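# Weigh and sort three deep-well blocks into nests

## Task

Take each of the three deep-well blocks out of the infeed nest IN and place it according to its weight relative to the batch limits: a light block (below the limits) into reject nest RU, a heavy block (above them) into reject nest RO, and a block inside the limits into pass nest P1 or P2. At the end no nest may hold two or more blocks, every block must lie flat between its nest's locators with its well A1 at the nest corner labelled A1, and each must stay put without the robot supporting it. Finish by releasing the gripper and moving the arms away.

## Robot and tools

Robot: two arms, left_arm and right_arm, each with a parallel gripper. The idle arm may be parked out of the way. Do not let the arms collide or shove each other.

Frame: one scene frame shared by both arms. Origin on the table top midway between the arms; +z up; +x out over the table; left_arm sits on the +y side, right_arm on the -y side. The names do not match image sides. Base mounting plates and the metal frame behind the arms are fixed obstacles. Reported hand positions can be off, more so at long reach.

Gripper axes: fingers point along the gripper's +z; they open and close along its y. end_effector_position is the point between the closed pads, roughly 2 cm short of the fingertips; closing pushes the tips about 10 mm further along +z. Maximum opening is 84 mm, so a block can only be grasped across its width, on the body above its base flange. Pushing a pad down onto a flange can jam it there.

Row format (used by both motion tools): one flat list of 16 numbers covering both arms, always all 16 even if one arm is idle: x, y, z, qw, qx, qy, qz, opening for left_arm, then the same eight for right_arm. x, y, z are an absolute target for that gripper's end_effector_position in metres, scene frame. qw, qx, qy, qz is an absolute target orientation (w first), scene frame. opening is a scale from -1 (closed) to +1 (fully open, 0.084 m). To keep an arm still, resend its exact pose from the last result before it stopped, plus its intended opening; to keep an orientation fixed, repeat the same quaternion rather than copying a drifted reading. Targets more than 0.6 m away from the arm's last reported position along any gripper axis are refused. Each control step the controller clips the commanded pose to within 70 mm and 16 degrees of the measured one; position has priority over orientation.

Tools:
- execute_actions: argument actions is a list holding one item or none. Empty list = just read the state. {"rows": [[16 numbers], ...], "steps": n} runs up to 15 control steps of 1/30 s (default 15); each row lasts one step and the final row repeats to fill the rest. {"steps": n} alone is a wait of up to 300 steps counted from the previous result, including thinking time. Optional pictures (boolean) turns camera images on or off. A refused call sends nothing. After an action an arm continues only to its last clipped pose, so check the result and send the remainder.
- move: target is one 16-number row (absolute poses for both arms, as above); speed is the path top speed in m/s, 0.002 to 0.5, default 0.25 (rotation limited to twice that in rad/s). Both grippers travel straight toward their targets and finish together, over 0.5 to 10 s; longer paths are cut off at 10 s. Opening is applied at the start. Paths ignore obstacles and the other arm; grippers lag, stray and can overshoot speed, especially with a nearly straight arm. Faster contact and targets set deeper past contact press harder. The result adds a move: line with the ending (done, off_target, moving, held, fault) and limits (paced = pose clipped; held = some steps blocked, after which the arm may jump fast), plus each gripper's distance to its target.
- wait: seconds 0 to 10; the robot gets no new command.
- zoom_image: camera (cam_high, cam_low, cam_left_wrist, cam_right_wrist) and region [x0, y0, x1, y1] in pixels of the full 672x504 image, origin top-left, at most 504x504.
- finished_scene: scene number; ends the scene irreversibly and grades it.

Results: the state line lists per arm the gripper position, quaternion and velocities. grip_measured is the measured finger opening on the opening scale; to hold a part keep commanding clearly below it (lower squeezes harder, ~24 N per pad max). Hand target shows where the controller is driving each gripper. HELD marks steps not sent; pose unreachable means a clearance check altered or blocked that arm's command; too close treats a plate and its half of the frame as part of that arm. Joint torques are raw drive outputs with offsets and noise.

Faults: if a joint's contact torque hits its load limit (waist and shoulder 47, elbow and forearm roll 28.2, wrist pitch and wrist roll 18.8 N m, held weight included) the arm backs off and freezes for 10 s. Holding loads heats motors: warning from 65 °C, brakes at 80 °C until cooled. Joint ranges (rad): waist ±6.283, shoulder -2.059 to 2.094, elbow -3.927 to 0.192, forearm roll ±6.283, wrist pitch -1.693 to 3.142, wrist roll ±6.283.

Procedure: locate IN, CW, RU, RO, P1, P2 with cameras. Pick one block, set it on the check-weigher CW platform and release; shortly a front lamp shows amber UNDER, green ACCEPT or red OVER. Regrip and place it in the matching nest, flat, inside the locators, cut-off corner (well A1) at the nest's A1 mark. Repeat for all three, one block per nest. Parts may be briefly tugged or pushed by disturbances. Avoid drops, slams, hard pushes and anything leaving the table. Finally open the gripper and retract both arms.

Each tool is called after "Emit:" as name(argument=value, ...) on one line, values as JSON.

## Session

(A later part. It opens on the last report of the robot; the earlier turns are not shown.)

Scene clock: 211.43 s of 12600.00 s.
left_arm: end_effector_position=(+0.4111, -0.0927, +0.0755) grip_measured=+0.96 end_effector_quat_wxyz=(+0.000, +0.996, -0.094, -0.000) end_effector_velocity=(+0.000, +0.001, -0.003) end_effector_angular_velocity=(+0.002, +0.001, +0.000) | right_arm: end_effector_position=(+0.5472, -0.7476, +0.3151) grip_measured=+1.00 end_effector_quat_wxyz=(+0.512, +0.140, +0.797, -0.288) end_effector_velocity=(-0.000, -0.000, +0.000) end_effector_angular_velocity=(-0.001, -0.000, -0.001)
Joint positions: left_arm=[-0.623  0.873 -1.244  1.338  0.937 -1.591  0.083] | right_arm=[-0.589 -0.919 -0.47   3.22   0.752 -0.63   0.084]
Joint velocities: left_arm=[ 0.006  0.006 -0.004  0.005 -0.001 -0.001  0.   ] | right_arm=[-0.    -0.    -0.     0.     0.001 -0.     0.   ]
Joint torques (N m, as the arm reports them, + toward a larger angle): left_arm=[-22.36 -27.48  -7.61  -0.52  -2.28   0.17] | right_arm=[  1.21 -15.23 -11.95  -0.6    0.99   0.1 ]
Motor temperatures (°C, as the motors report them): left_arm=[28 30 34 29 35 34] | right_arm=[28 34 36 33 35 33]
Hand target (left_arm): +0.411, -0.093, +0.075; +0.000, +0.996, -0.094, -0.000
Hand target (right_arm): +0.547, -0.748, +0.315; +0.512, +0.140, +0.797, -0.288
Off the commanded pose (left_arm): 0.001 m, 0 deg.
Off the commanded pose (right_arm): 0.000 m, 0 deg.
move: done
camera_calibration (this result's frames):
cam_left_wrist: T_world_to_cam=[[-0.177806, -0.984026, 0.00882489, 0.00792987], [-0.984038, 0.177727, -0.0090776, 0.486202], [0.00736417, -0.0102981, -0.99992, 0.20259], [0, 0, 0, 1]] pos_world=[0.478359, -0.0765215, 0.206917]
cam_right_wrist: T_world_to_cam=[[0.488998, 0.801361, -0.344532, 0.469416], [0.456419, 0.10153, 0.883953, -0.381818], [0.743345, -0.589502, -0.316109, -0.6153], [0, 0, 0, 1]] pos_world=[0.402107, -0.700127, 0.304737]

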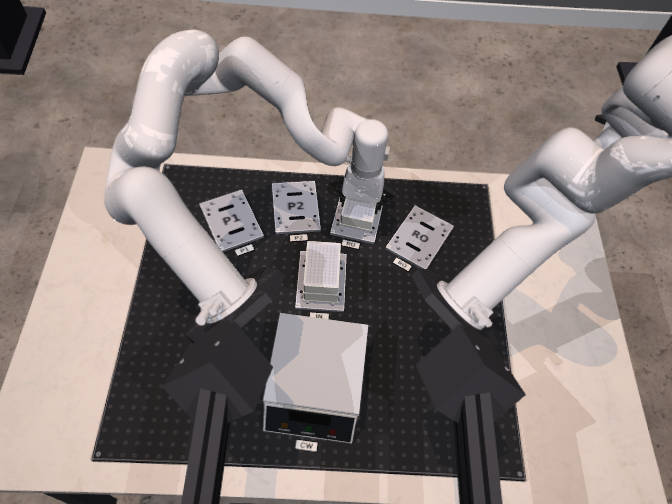

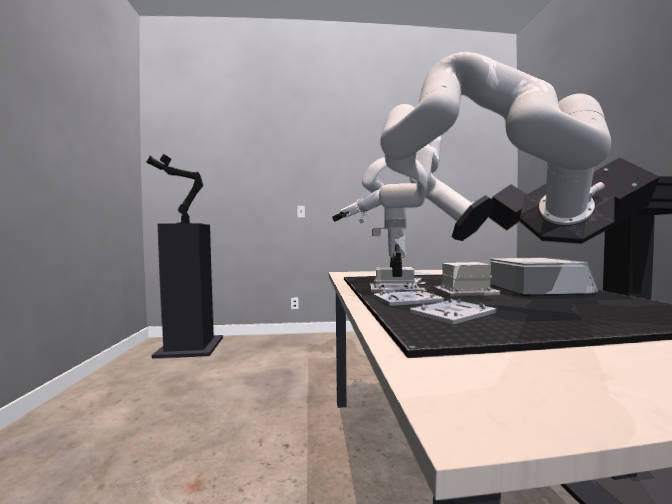

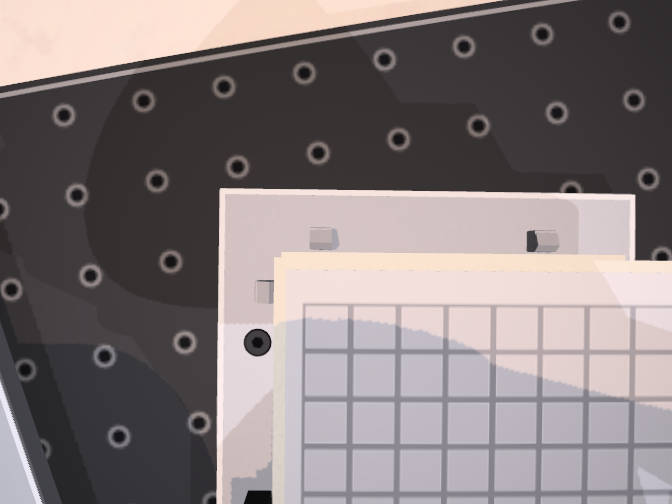

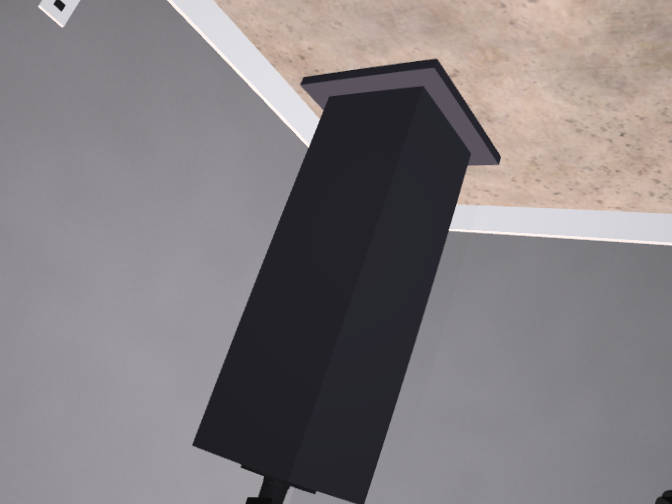

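Emit:
move(target=[0.347,-0.26,0.075,0,0.9664,-0.2571,0,-0.5,0.5472,-0.7476,0.3151,0.512,0.140,0.797,-0.288,1], speed=0.12)

Scene clock: 229.13 s of 12600.00 s.
left_arm: end_effector_position=(+0.3469, -0.2594, +0.0750) grip_measured=+0.96 end_effector_quat_wxyz=(+0.000, +0.967, -0.257, +0.000) end_effector_velocity=(-0.001, -0.003, -0.000) end_effector_angular_velocity=(+0.006, +0.002, -0.006) | right_arm: end_effector_position=(+0.5472, -0.7476, +0.3151) grip_measured=+1.00 end_effector_quat_wxyz=(+0.512, +0.140, +0.797, -0.288) end_effector_velocity=(+0.000, +0.000, -0.000) end_effector_angular_velocity=(+0.002, -0.000, +0.000)
Joint positions: left_arm=[-0.84   1.413 -1.855  1.115  1.042 -1.216  0.083] | right_arm=[-0.589 -0.919 -0.47   3.22   0.752 -0.63   0.084]
Joint velocities: left_arm=[-0.005  0.017 -0.025 -0.012  0.011  0.015 -0.   ] | right_arm=[ 0.    -0.    -0.     0.    -0.001  0.001  0.   ]
Joint torques (N m, as the arm reports them, + toward a larger angle): left_arm=[-24.95 -34.01 -11.38  -0.63  -2.21   0.32] | right_arm=[  1.74 -15.49 -12.29  -1.07   1.07  -0.03]
Motor temperatures (°C, as the motors report them): left_arm=[29 30 33 29 35 34] | right_arm=[28 34 36 33 35 33]
Hand target (left_arm): +0.347, -0.260, +0.075; -0.000, +0.966, -0.257, +0.000
Hand target (right_arm): +0.547, -0.748, +0.315; +0.512, +0.140, +0.797, -0.288
Off the commanded pose (left_arm): 0.001 m, 0 deg.
Off the commanded pose (right_arm): 0.000 m, 0 deg.
After step 90, 12.63 s passed at rest.
move: done
camera_calibration (this result's frames):
cam_left_wrist: T_world_to_cam=[[-0.48768, -0.872984, 0.00816448, -0.0311042], [-0.87301, 0.487603, -0.00983507, 0.494579], [0.00460484, -0.011924, -0.999918, 0.201415], [0, 0, 0, 1]] pos_world=[0.415676, -0.26591, 0.206516]
cam_right_wrist: T_world_to_cam=[[0.488998, 0.801361, -0.344532, 0.469416], [0.456419, 0.10153, 0.883953, -0.381818], [0.743346, -0.589502, -0.316109, -0.6153], [0, 0, 0, 1]] pos_world=[0.402107, -0.700127, 0.304737]

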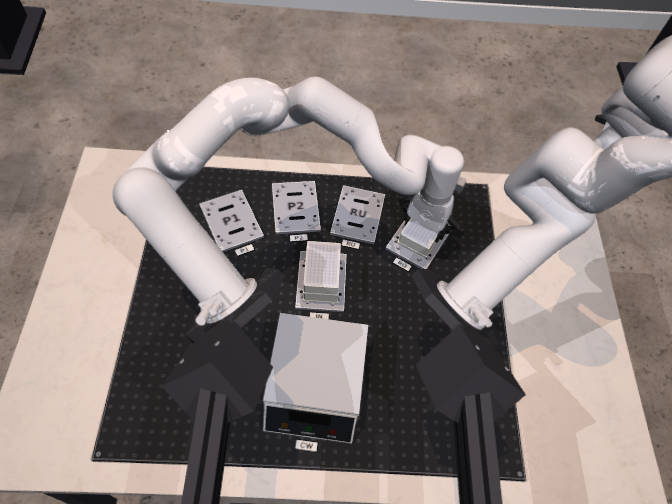

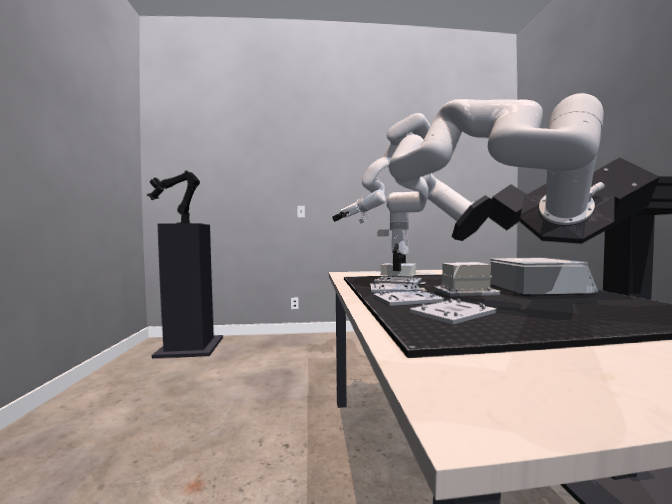

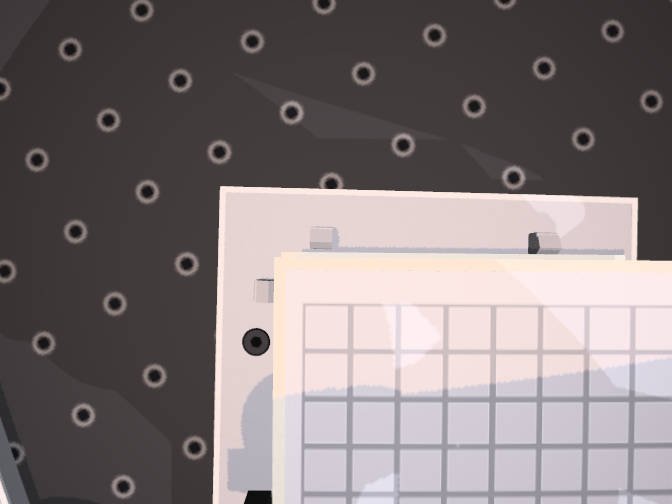

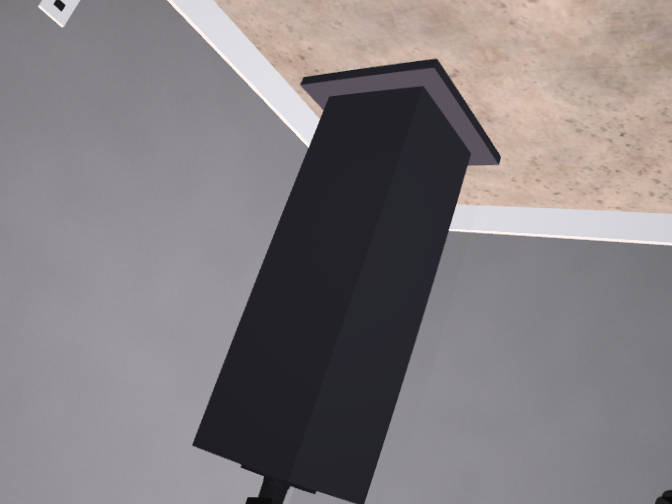

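Emit:
move(target=[0.3489,-0.2567,0.065,0,0.9641,-0.2656,0,-0.5,0.5472,-0.7476,0.3151,0.512,0.140,0.797,-0.288,1], speed=0.02)

Scene clock: 241.67 s of 12600.00 s.
left_arm: end_effector_position=(+0.3489, -0.2568, +0.0652) grip_measured=+0.96 end_effector_quat_wxyz=(+0.000, +0.964, -0.265, -0.000) end_effector_velocity=(+0.001, -0.001, -0.000) end_effector_angular_velocity=(-0.004, -0.001, -0.003) | right_arm: end_effector_position=(+0.5472, -0.7476, +0.3151) grip_measured=+1.00 end_effector_quat_wxyz=(+0.512, +0.140, +0.797, -0.288) end_effector_velocity=(+0.000, +0.000, +0.000) end_effector_angular_velocity=(-0.001, -0.000, +0.001)
Joint positions: left_arm=[-0.821  1.421 -1.859  1.132  1.033 -1.198  0.083] | right_arm=[-0.589 -0.919 -0.47   3.22   0.752 -0.63   0.084]
Joint velocities: left_arm=[ 0.001  0.001 -0.002  0.003 -0.004  0.003  0.   ] | right_arm=[ 0.    -0.     0.    -0.001  0.001 -0.001  0.   ]
Joint torques (N m, as the arm reports them, + toward a larger angle): left_arm=[-25.02 -33.12 -10.97  -0.37  -2.25   0.  ] | right_arm=[  1.43 -15.06 -11.77  -0.4    0.95  -0.1 ]
Motor temperatures (°C, as the motors report them): left_arm=[29 30 34 29 35 34] | right_arm=[28 34 36 33 35 33]
Hand target (left_arm): +0.349, -0.257, +0.065; +0.000, +0.964, -0.266, -0.000
Hand target (right_arm): +0.547, -0.748, +0.315; +0.512, +0.140, +0.797, -0.288
Off the commanded pose (left_arm): 0.000 m, 0 deg.
Off the commanded pose (right_arm): 0.000 m, 0 deg.
After step 90, 8.67 s passed at rest.
move: done
camera_calibration (this result's frames):
cam_left_wrist: T_world_to_cam=[[-0.503517, -0.863946, 0.00820884, -0.0199615], [-0.863977, 0.503449, -0.00907088, 0.495785], [0.00370401, -0.0116596, -0.999925, 0.19201], [0, 0, 0, 1]] pos_world=[0.417585, -0.26461, 0.196657]
cam_right_wrist: T_world_to_cam=[[0.488998, 0.801361, -0.344532, 0.469416], [0.456419, 0.10153, 0.883953, -0.381818], [0.743346, -0.589502, -0.316109, -0.6153], [0, 0, 0, 1]] pos_world=[0.402107, -0.700127, 0.304737]

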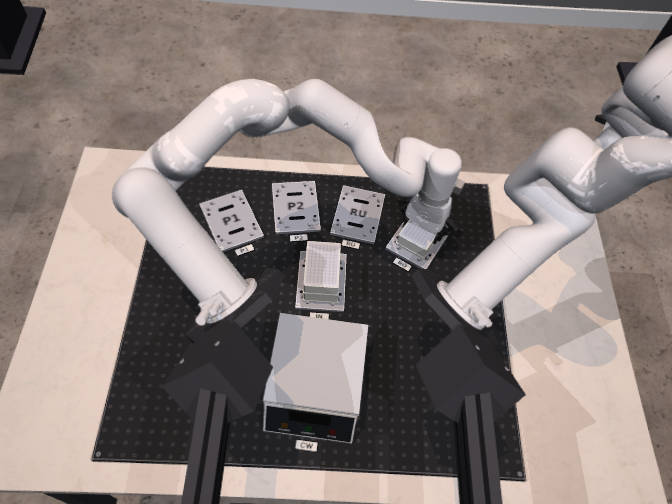

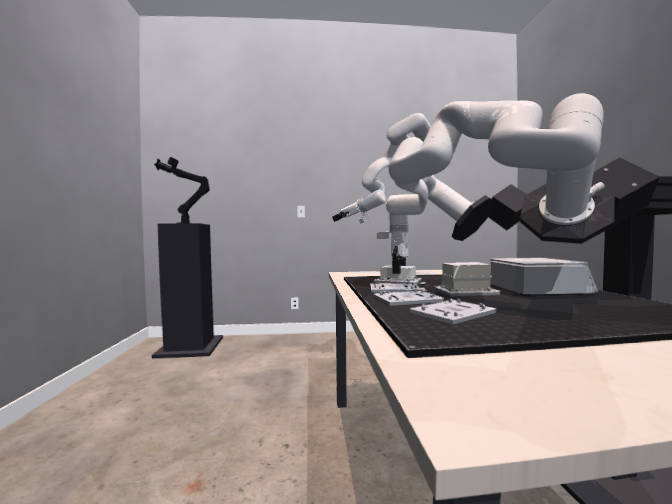

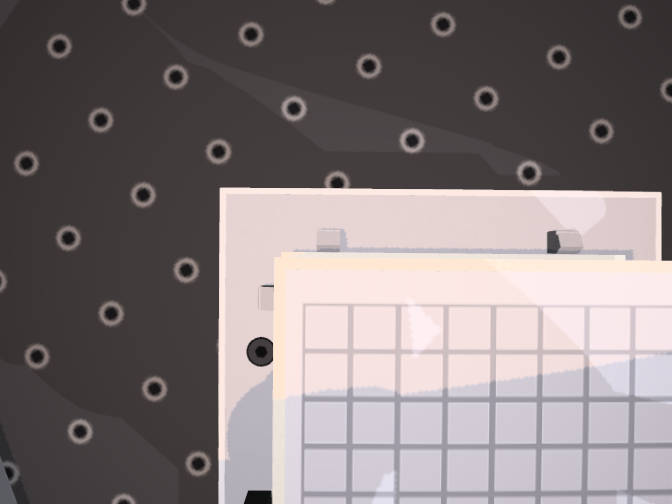

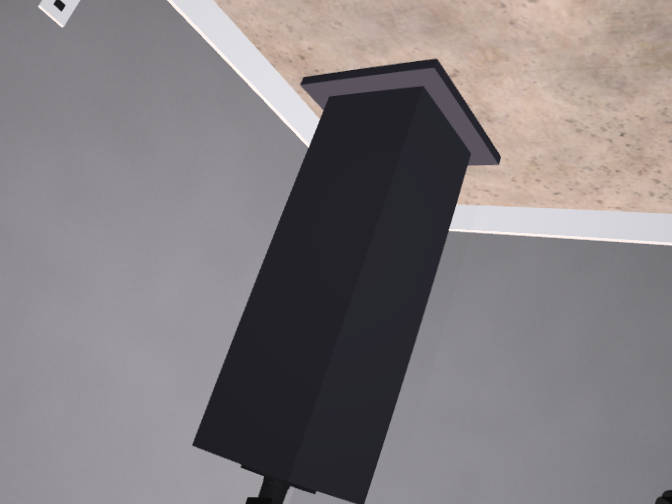

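Emit:
move(target=[0.3489,-0.2567,0.056,0,0.9641,-0.2656,0,-0.5,0.5472,-0.7476,0.3151,0.512,0.140,0.797,-0.288,1], speed=0.008)

Emit:
zoom_image(camera="cam_high", region=[370, 180, 480, 280])

Scene clock: 254.63 s of 12600.00 s.
left_arm: end_effector_position=(+0.3490, -0.2568, +0.0564) grip_measured=+0.96 end_effector_quat_wxyz=(+0.000, +0.964, -0.266, +0.000) end_effector_velocity=(-0.001, -0.000, -0.001) end_effector_angular_velocity=(+0.001, +0.001, +0.000) | right_arm: end_effector_position=(+0.5472, -0.7476, +0.3151) grip_measured=+1.00 end_effector_quat_wxyz=(+0.512, +0.140, +0.797, -0.288) end_effector_velocity=(-0.000, +0.000, -0.000) end_effector_angular_velocity=(-0.001, +0.002, +0.001)
Joint positions: left_arm=[-0.807  1.438 -1.873  1.145  1.026 -1.198  0.083] | right_arm=[-0.589 -0.919 -0.47   3.22   0.752 -0.63   0.084]
Joint velocities: left_arm=[ 0.001  0.004 -0.002  0.001 -0.001 -0.001  0.   ] | right_arm=[-0.001 -0.     0.    -0.001 -0.001 -0.001  0.   ]
Joint torques (N m, as the arm reports them, + toward a larger angle): left_arm=[-24.65 -32.39 -10.69  -0.51  -2.47   0.11] | right_arm=[  1.27 -15.65 -12.23  -0.77   0.68  -0.52]
Motor temperatures (°C, as the motors report them): left_arm=[29 30 34 29 35 34] | right_arm=[28 34 36 33 35 33]
Hand target (left_arm): +0.349, -0.257, +0.056; +0.000, +0.964, -0.266, -0.000
Hand target (right_arm): +0.547, -0.748, +0.315; +0.512, +0.140, +0.797, -0.288
Off the commanded pose (left_arm): 0.000 m, 0 deg.
Off the commanded pose (right_arm): 0.000 m, 0 deg.
After step 90, 8.63 s passed at rest.
move: done
camera_calibration (this result's frames):
cam_left_wrist: T_world_to_cam=[[-0.503753, -0.863808, 0.00830901, -0.0197487], [-0.863839, 0.503681, -0.00940144, 0.495866], [0.00393594, -0.0119136, -0.999921, 0.183098], [0, 0, 0, 1]] pos_world=[0.417679, -0.264636, 0.18791]
cam_right_wrist: T_world_to_cam=[[0.488998, 0.801361, -0.344532, 0.469416], [0.456419, 0.10153, 0.883953, -0.381818], [0.743345, -0.589502, -0.316109, -0.6153], [0, 0, 0, 1]] pos_world=[0.402107, -0.700127, 0.304737]

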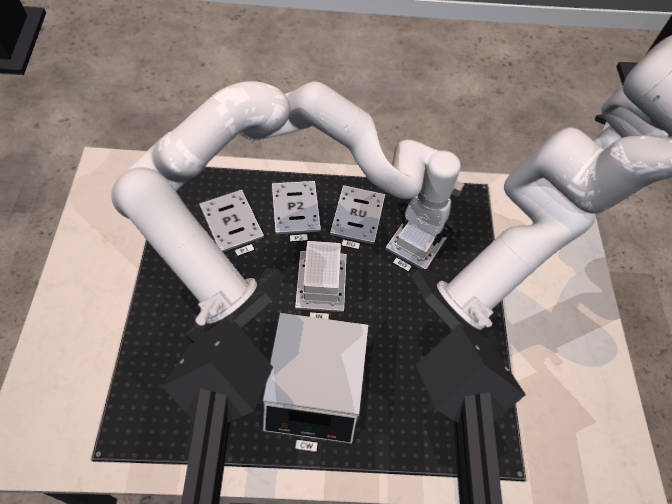

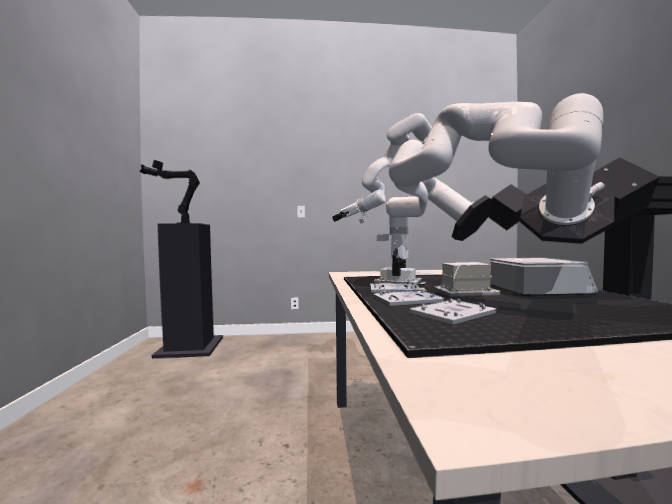

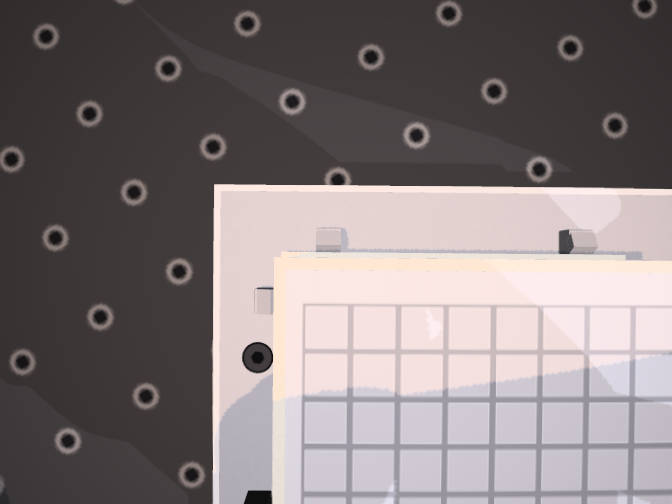

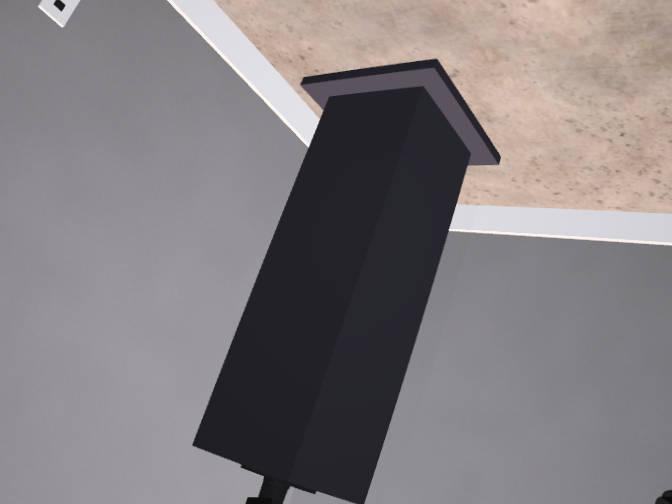

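Region (370, 180, 480, 280) of cam_high's 672x504 image, scaled by 4.582, with more detail than that image has; it fills the top 458 rows of this view, and the rest is white.

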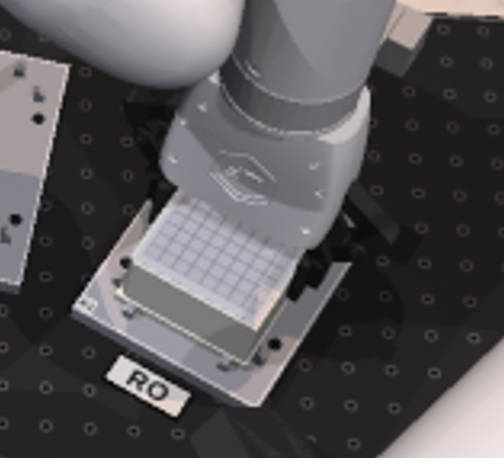

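Emit:
move(target=[0.3486,-0.2565,0.052,0,0.9641,-0.2656,0,-0.5,0.5472,-0.7476,0.3151,0.512,0.140,0.797,-0.288,1], speed=0.006)

Scene clock: 261.77 s of 12600.00 s.
left_arm: end_effector_position=(+0.3494, -0.2574, +0.0533) grip_measured=+0.96 end_effector_quat_wxyz=(+0.001, +0.964, -0.265, +0.001) end_effector_velocity=(-0.000, +0.000, -0.003) end_effector_angular_velocity=(-0.000, +0.001, -0.000) | right_arm: end_effector_position=(+0.5472, -0.7476, +0.3151) grip_measured=+1.00 end_effector_quat_wxyz=(+0.512, +0.140, +0.797, -0.288) end_effector_velocity=(-0.000, -0.000, +0.000) end_effector_angular_velocity=(+0.001, -0.001, -0.002)
Joint positions: left_arm=[-0.802  1.445 -1.879  1.151  1.022 -1.199  0.083] | right_arm=[-0.589 -0.919 -0.47   3.22   0.752 -0.63   0.084]
Joint velocities: left_arm=[ 0.004  0.005 -0.004  0.003 -0.003  0.     0.001] | right_arm=[ 0.    -0.    -0.     0.002  0.     0.    -0.   ]
Joint torques (N m, as the arm reports them, + toward a larger angle): left_arm=[-11.8  -20.19  -8.73   0.83  -1.96   0.29] | right_arm=[  1.42 -15.12 -12.47  -0.34   0.67  -0.02]
Motor temperatures (°C, as the motors report them): left_arm=[29 30 34 29 35 34] | right_arm=[28 34 36 33 35 33]
Hand target (left_arm): +0.349, -0.257, +0.052; +0.000, +0.964, -0.266, -0.000
Hand target (right_arm): +0.547, -0.748, +0.315; +0.512, +0.140, +0.797, -0.288
Off the commanded pose (left_arm): 0.002 m, 0 deg.
Off the commanded pose (right_arm): 0.000 m, 0 deg.
After step 90, 3.23 s passed at rest.
move: done
camera_calibration (this result's frames):
cam_left_wrist: T_world_to_cam=[[-0.503355, -0.864024, 0.00986005, -0.0203014], [-0.864065, 0.503246, -0.011633, 0.496589], [0.00508914, -0.0143752, -0.999884, 0.178861], [0, 0, 0, 1]] pos_world=[0.417956, -0.264876, 0.184817]
cam_right_wrist: T_world_to_cam=[[0.488998, 0.801361, -0.344532, 0.469417], [0.456419, 0.10153, 0.883953, -0.381818], [0.743346, -0.589502, -0.316109, -0.6153], [0, 0, 0, 1]] pos_world=[0.402107, -0.700127, 0.304737]

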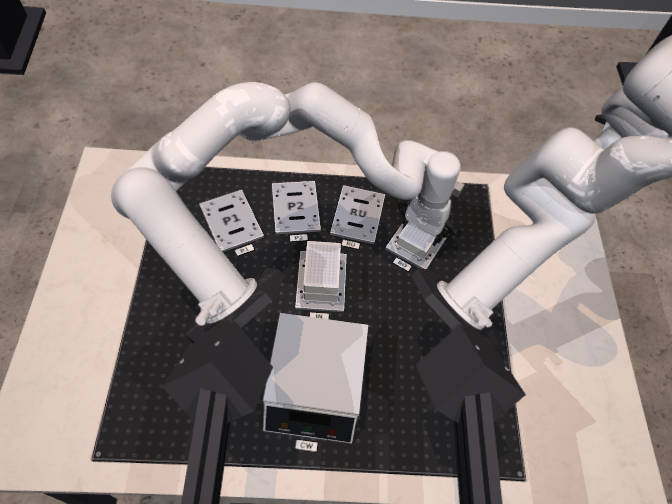

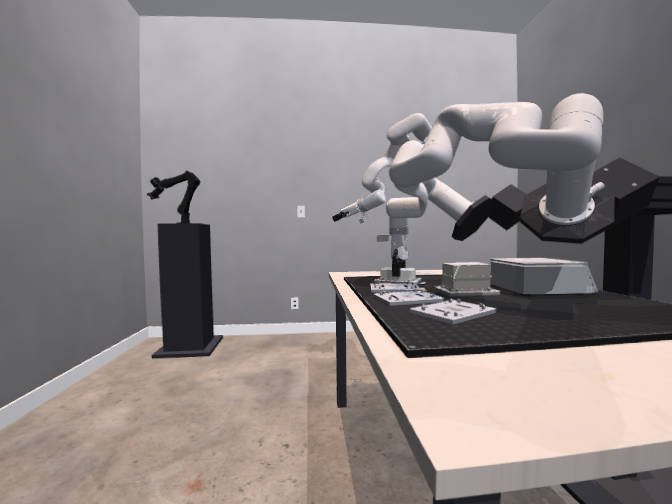

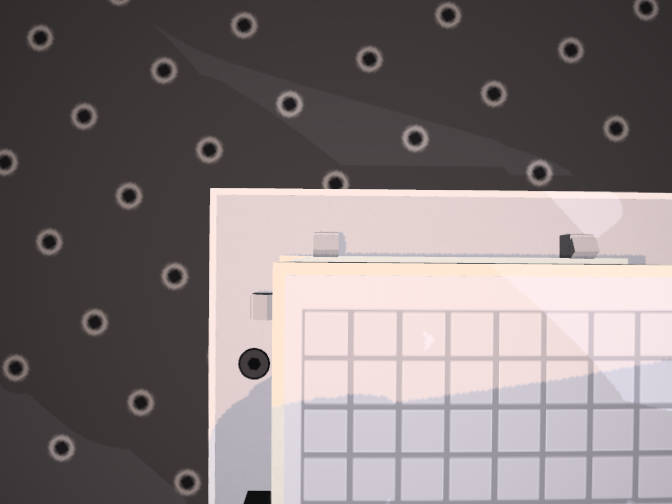

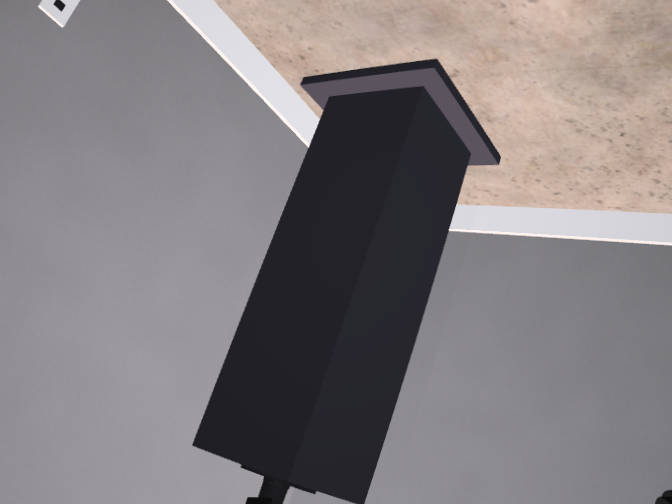

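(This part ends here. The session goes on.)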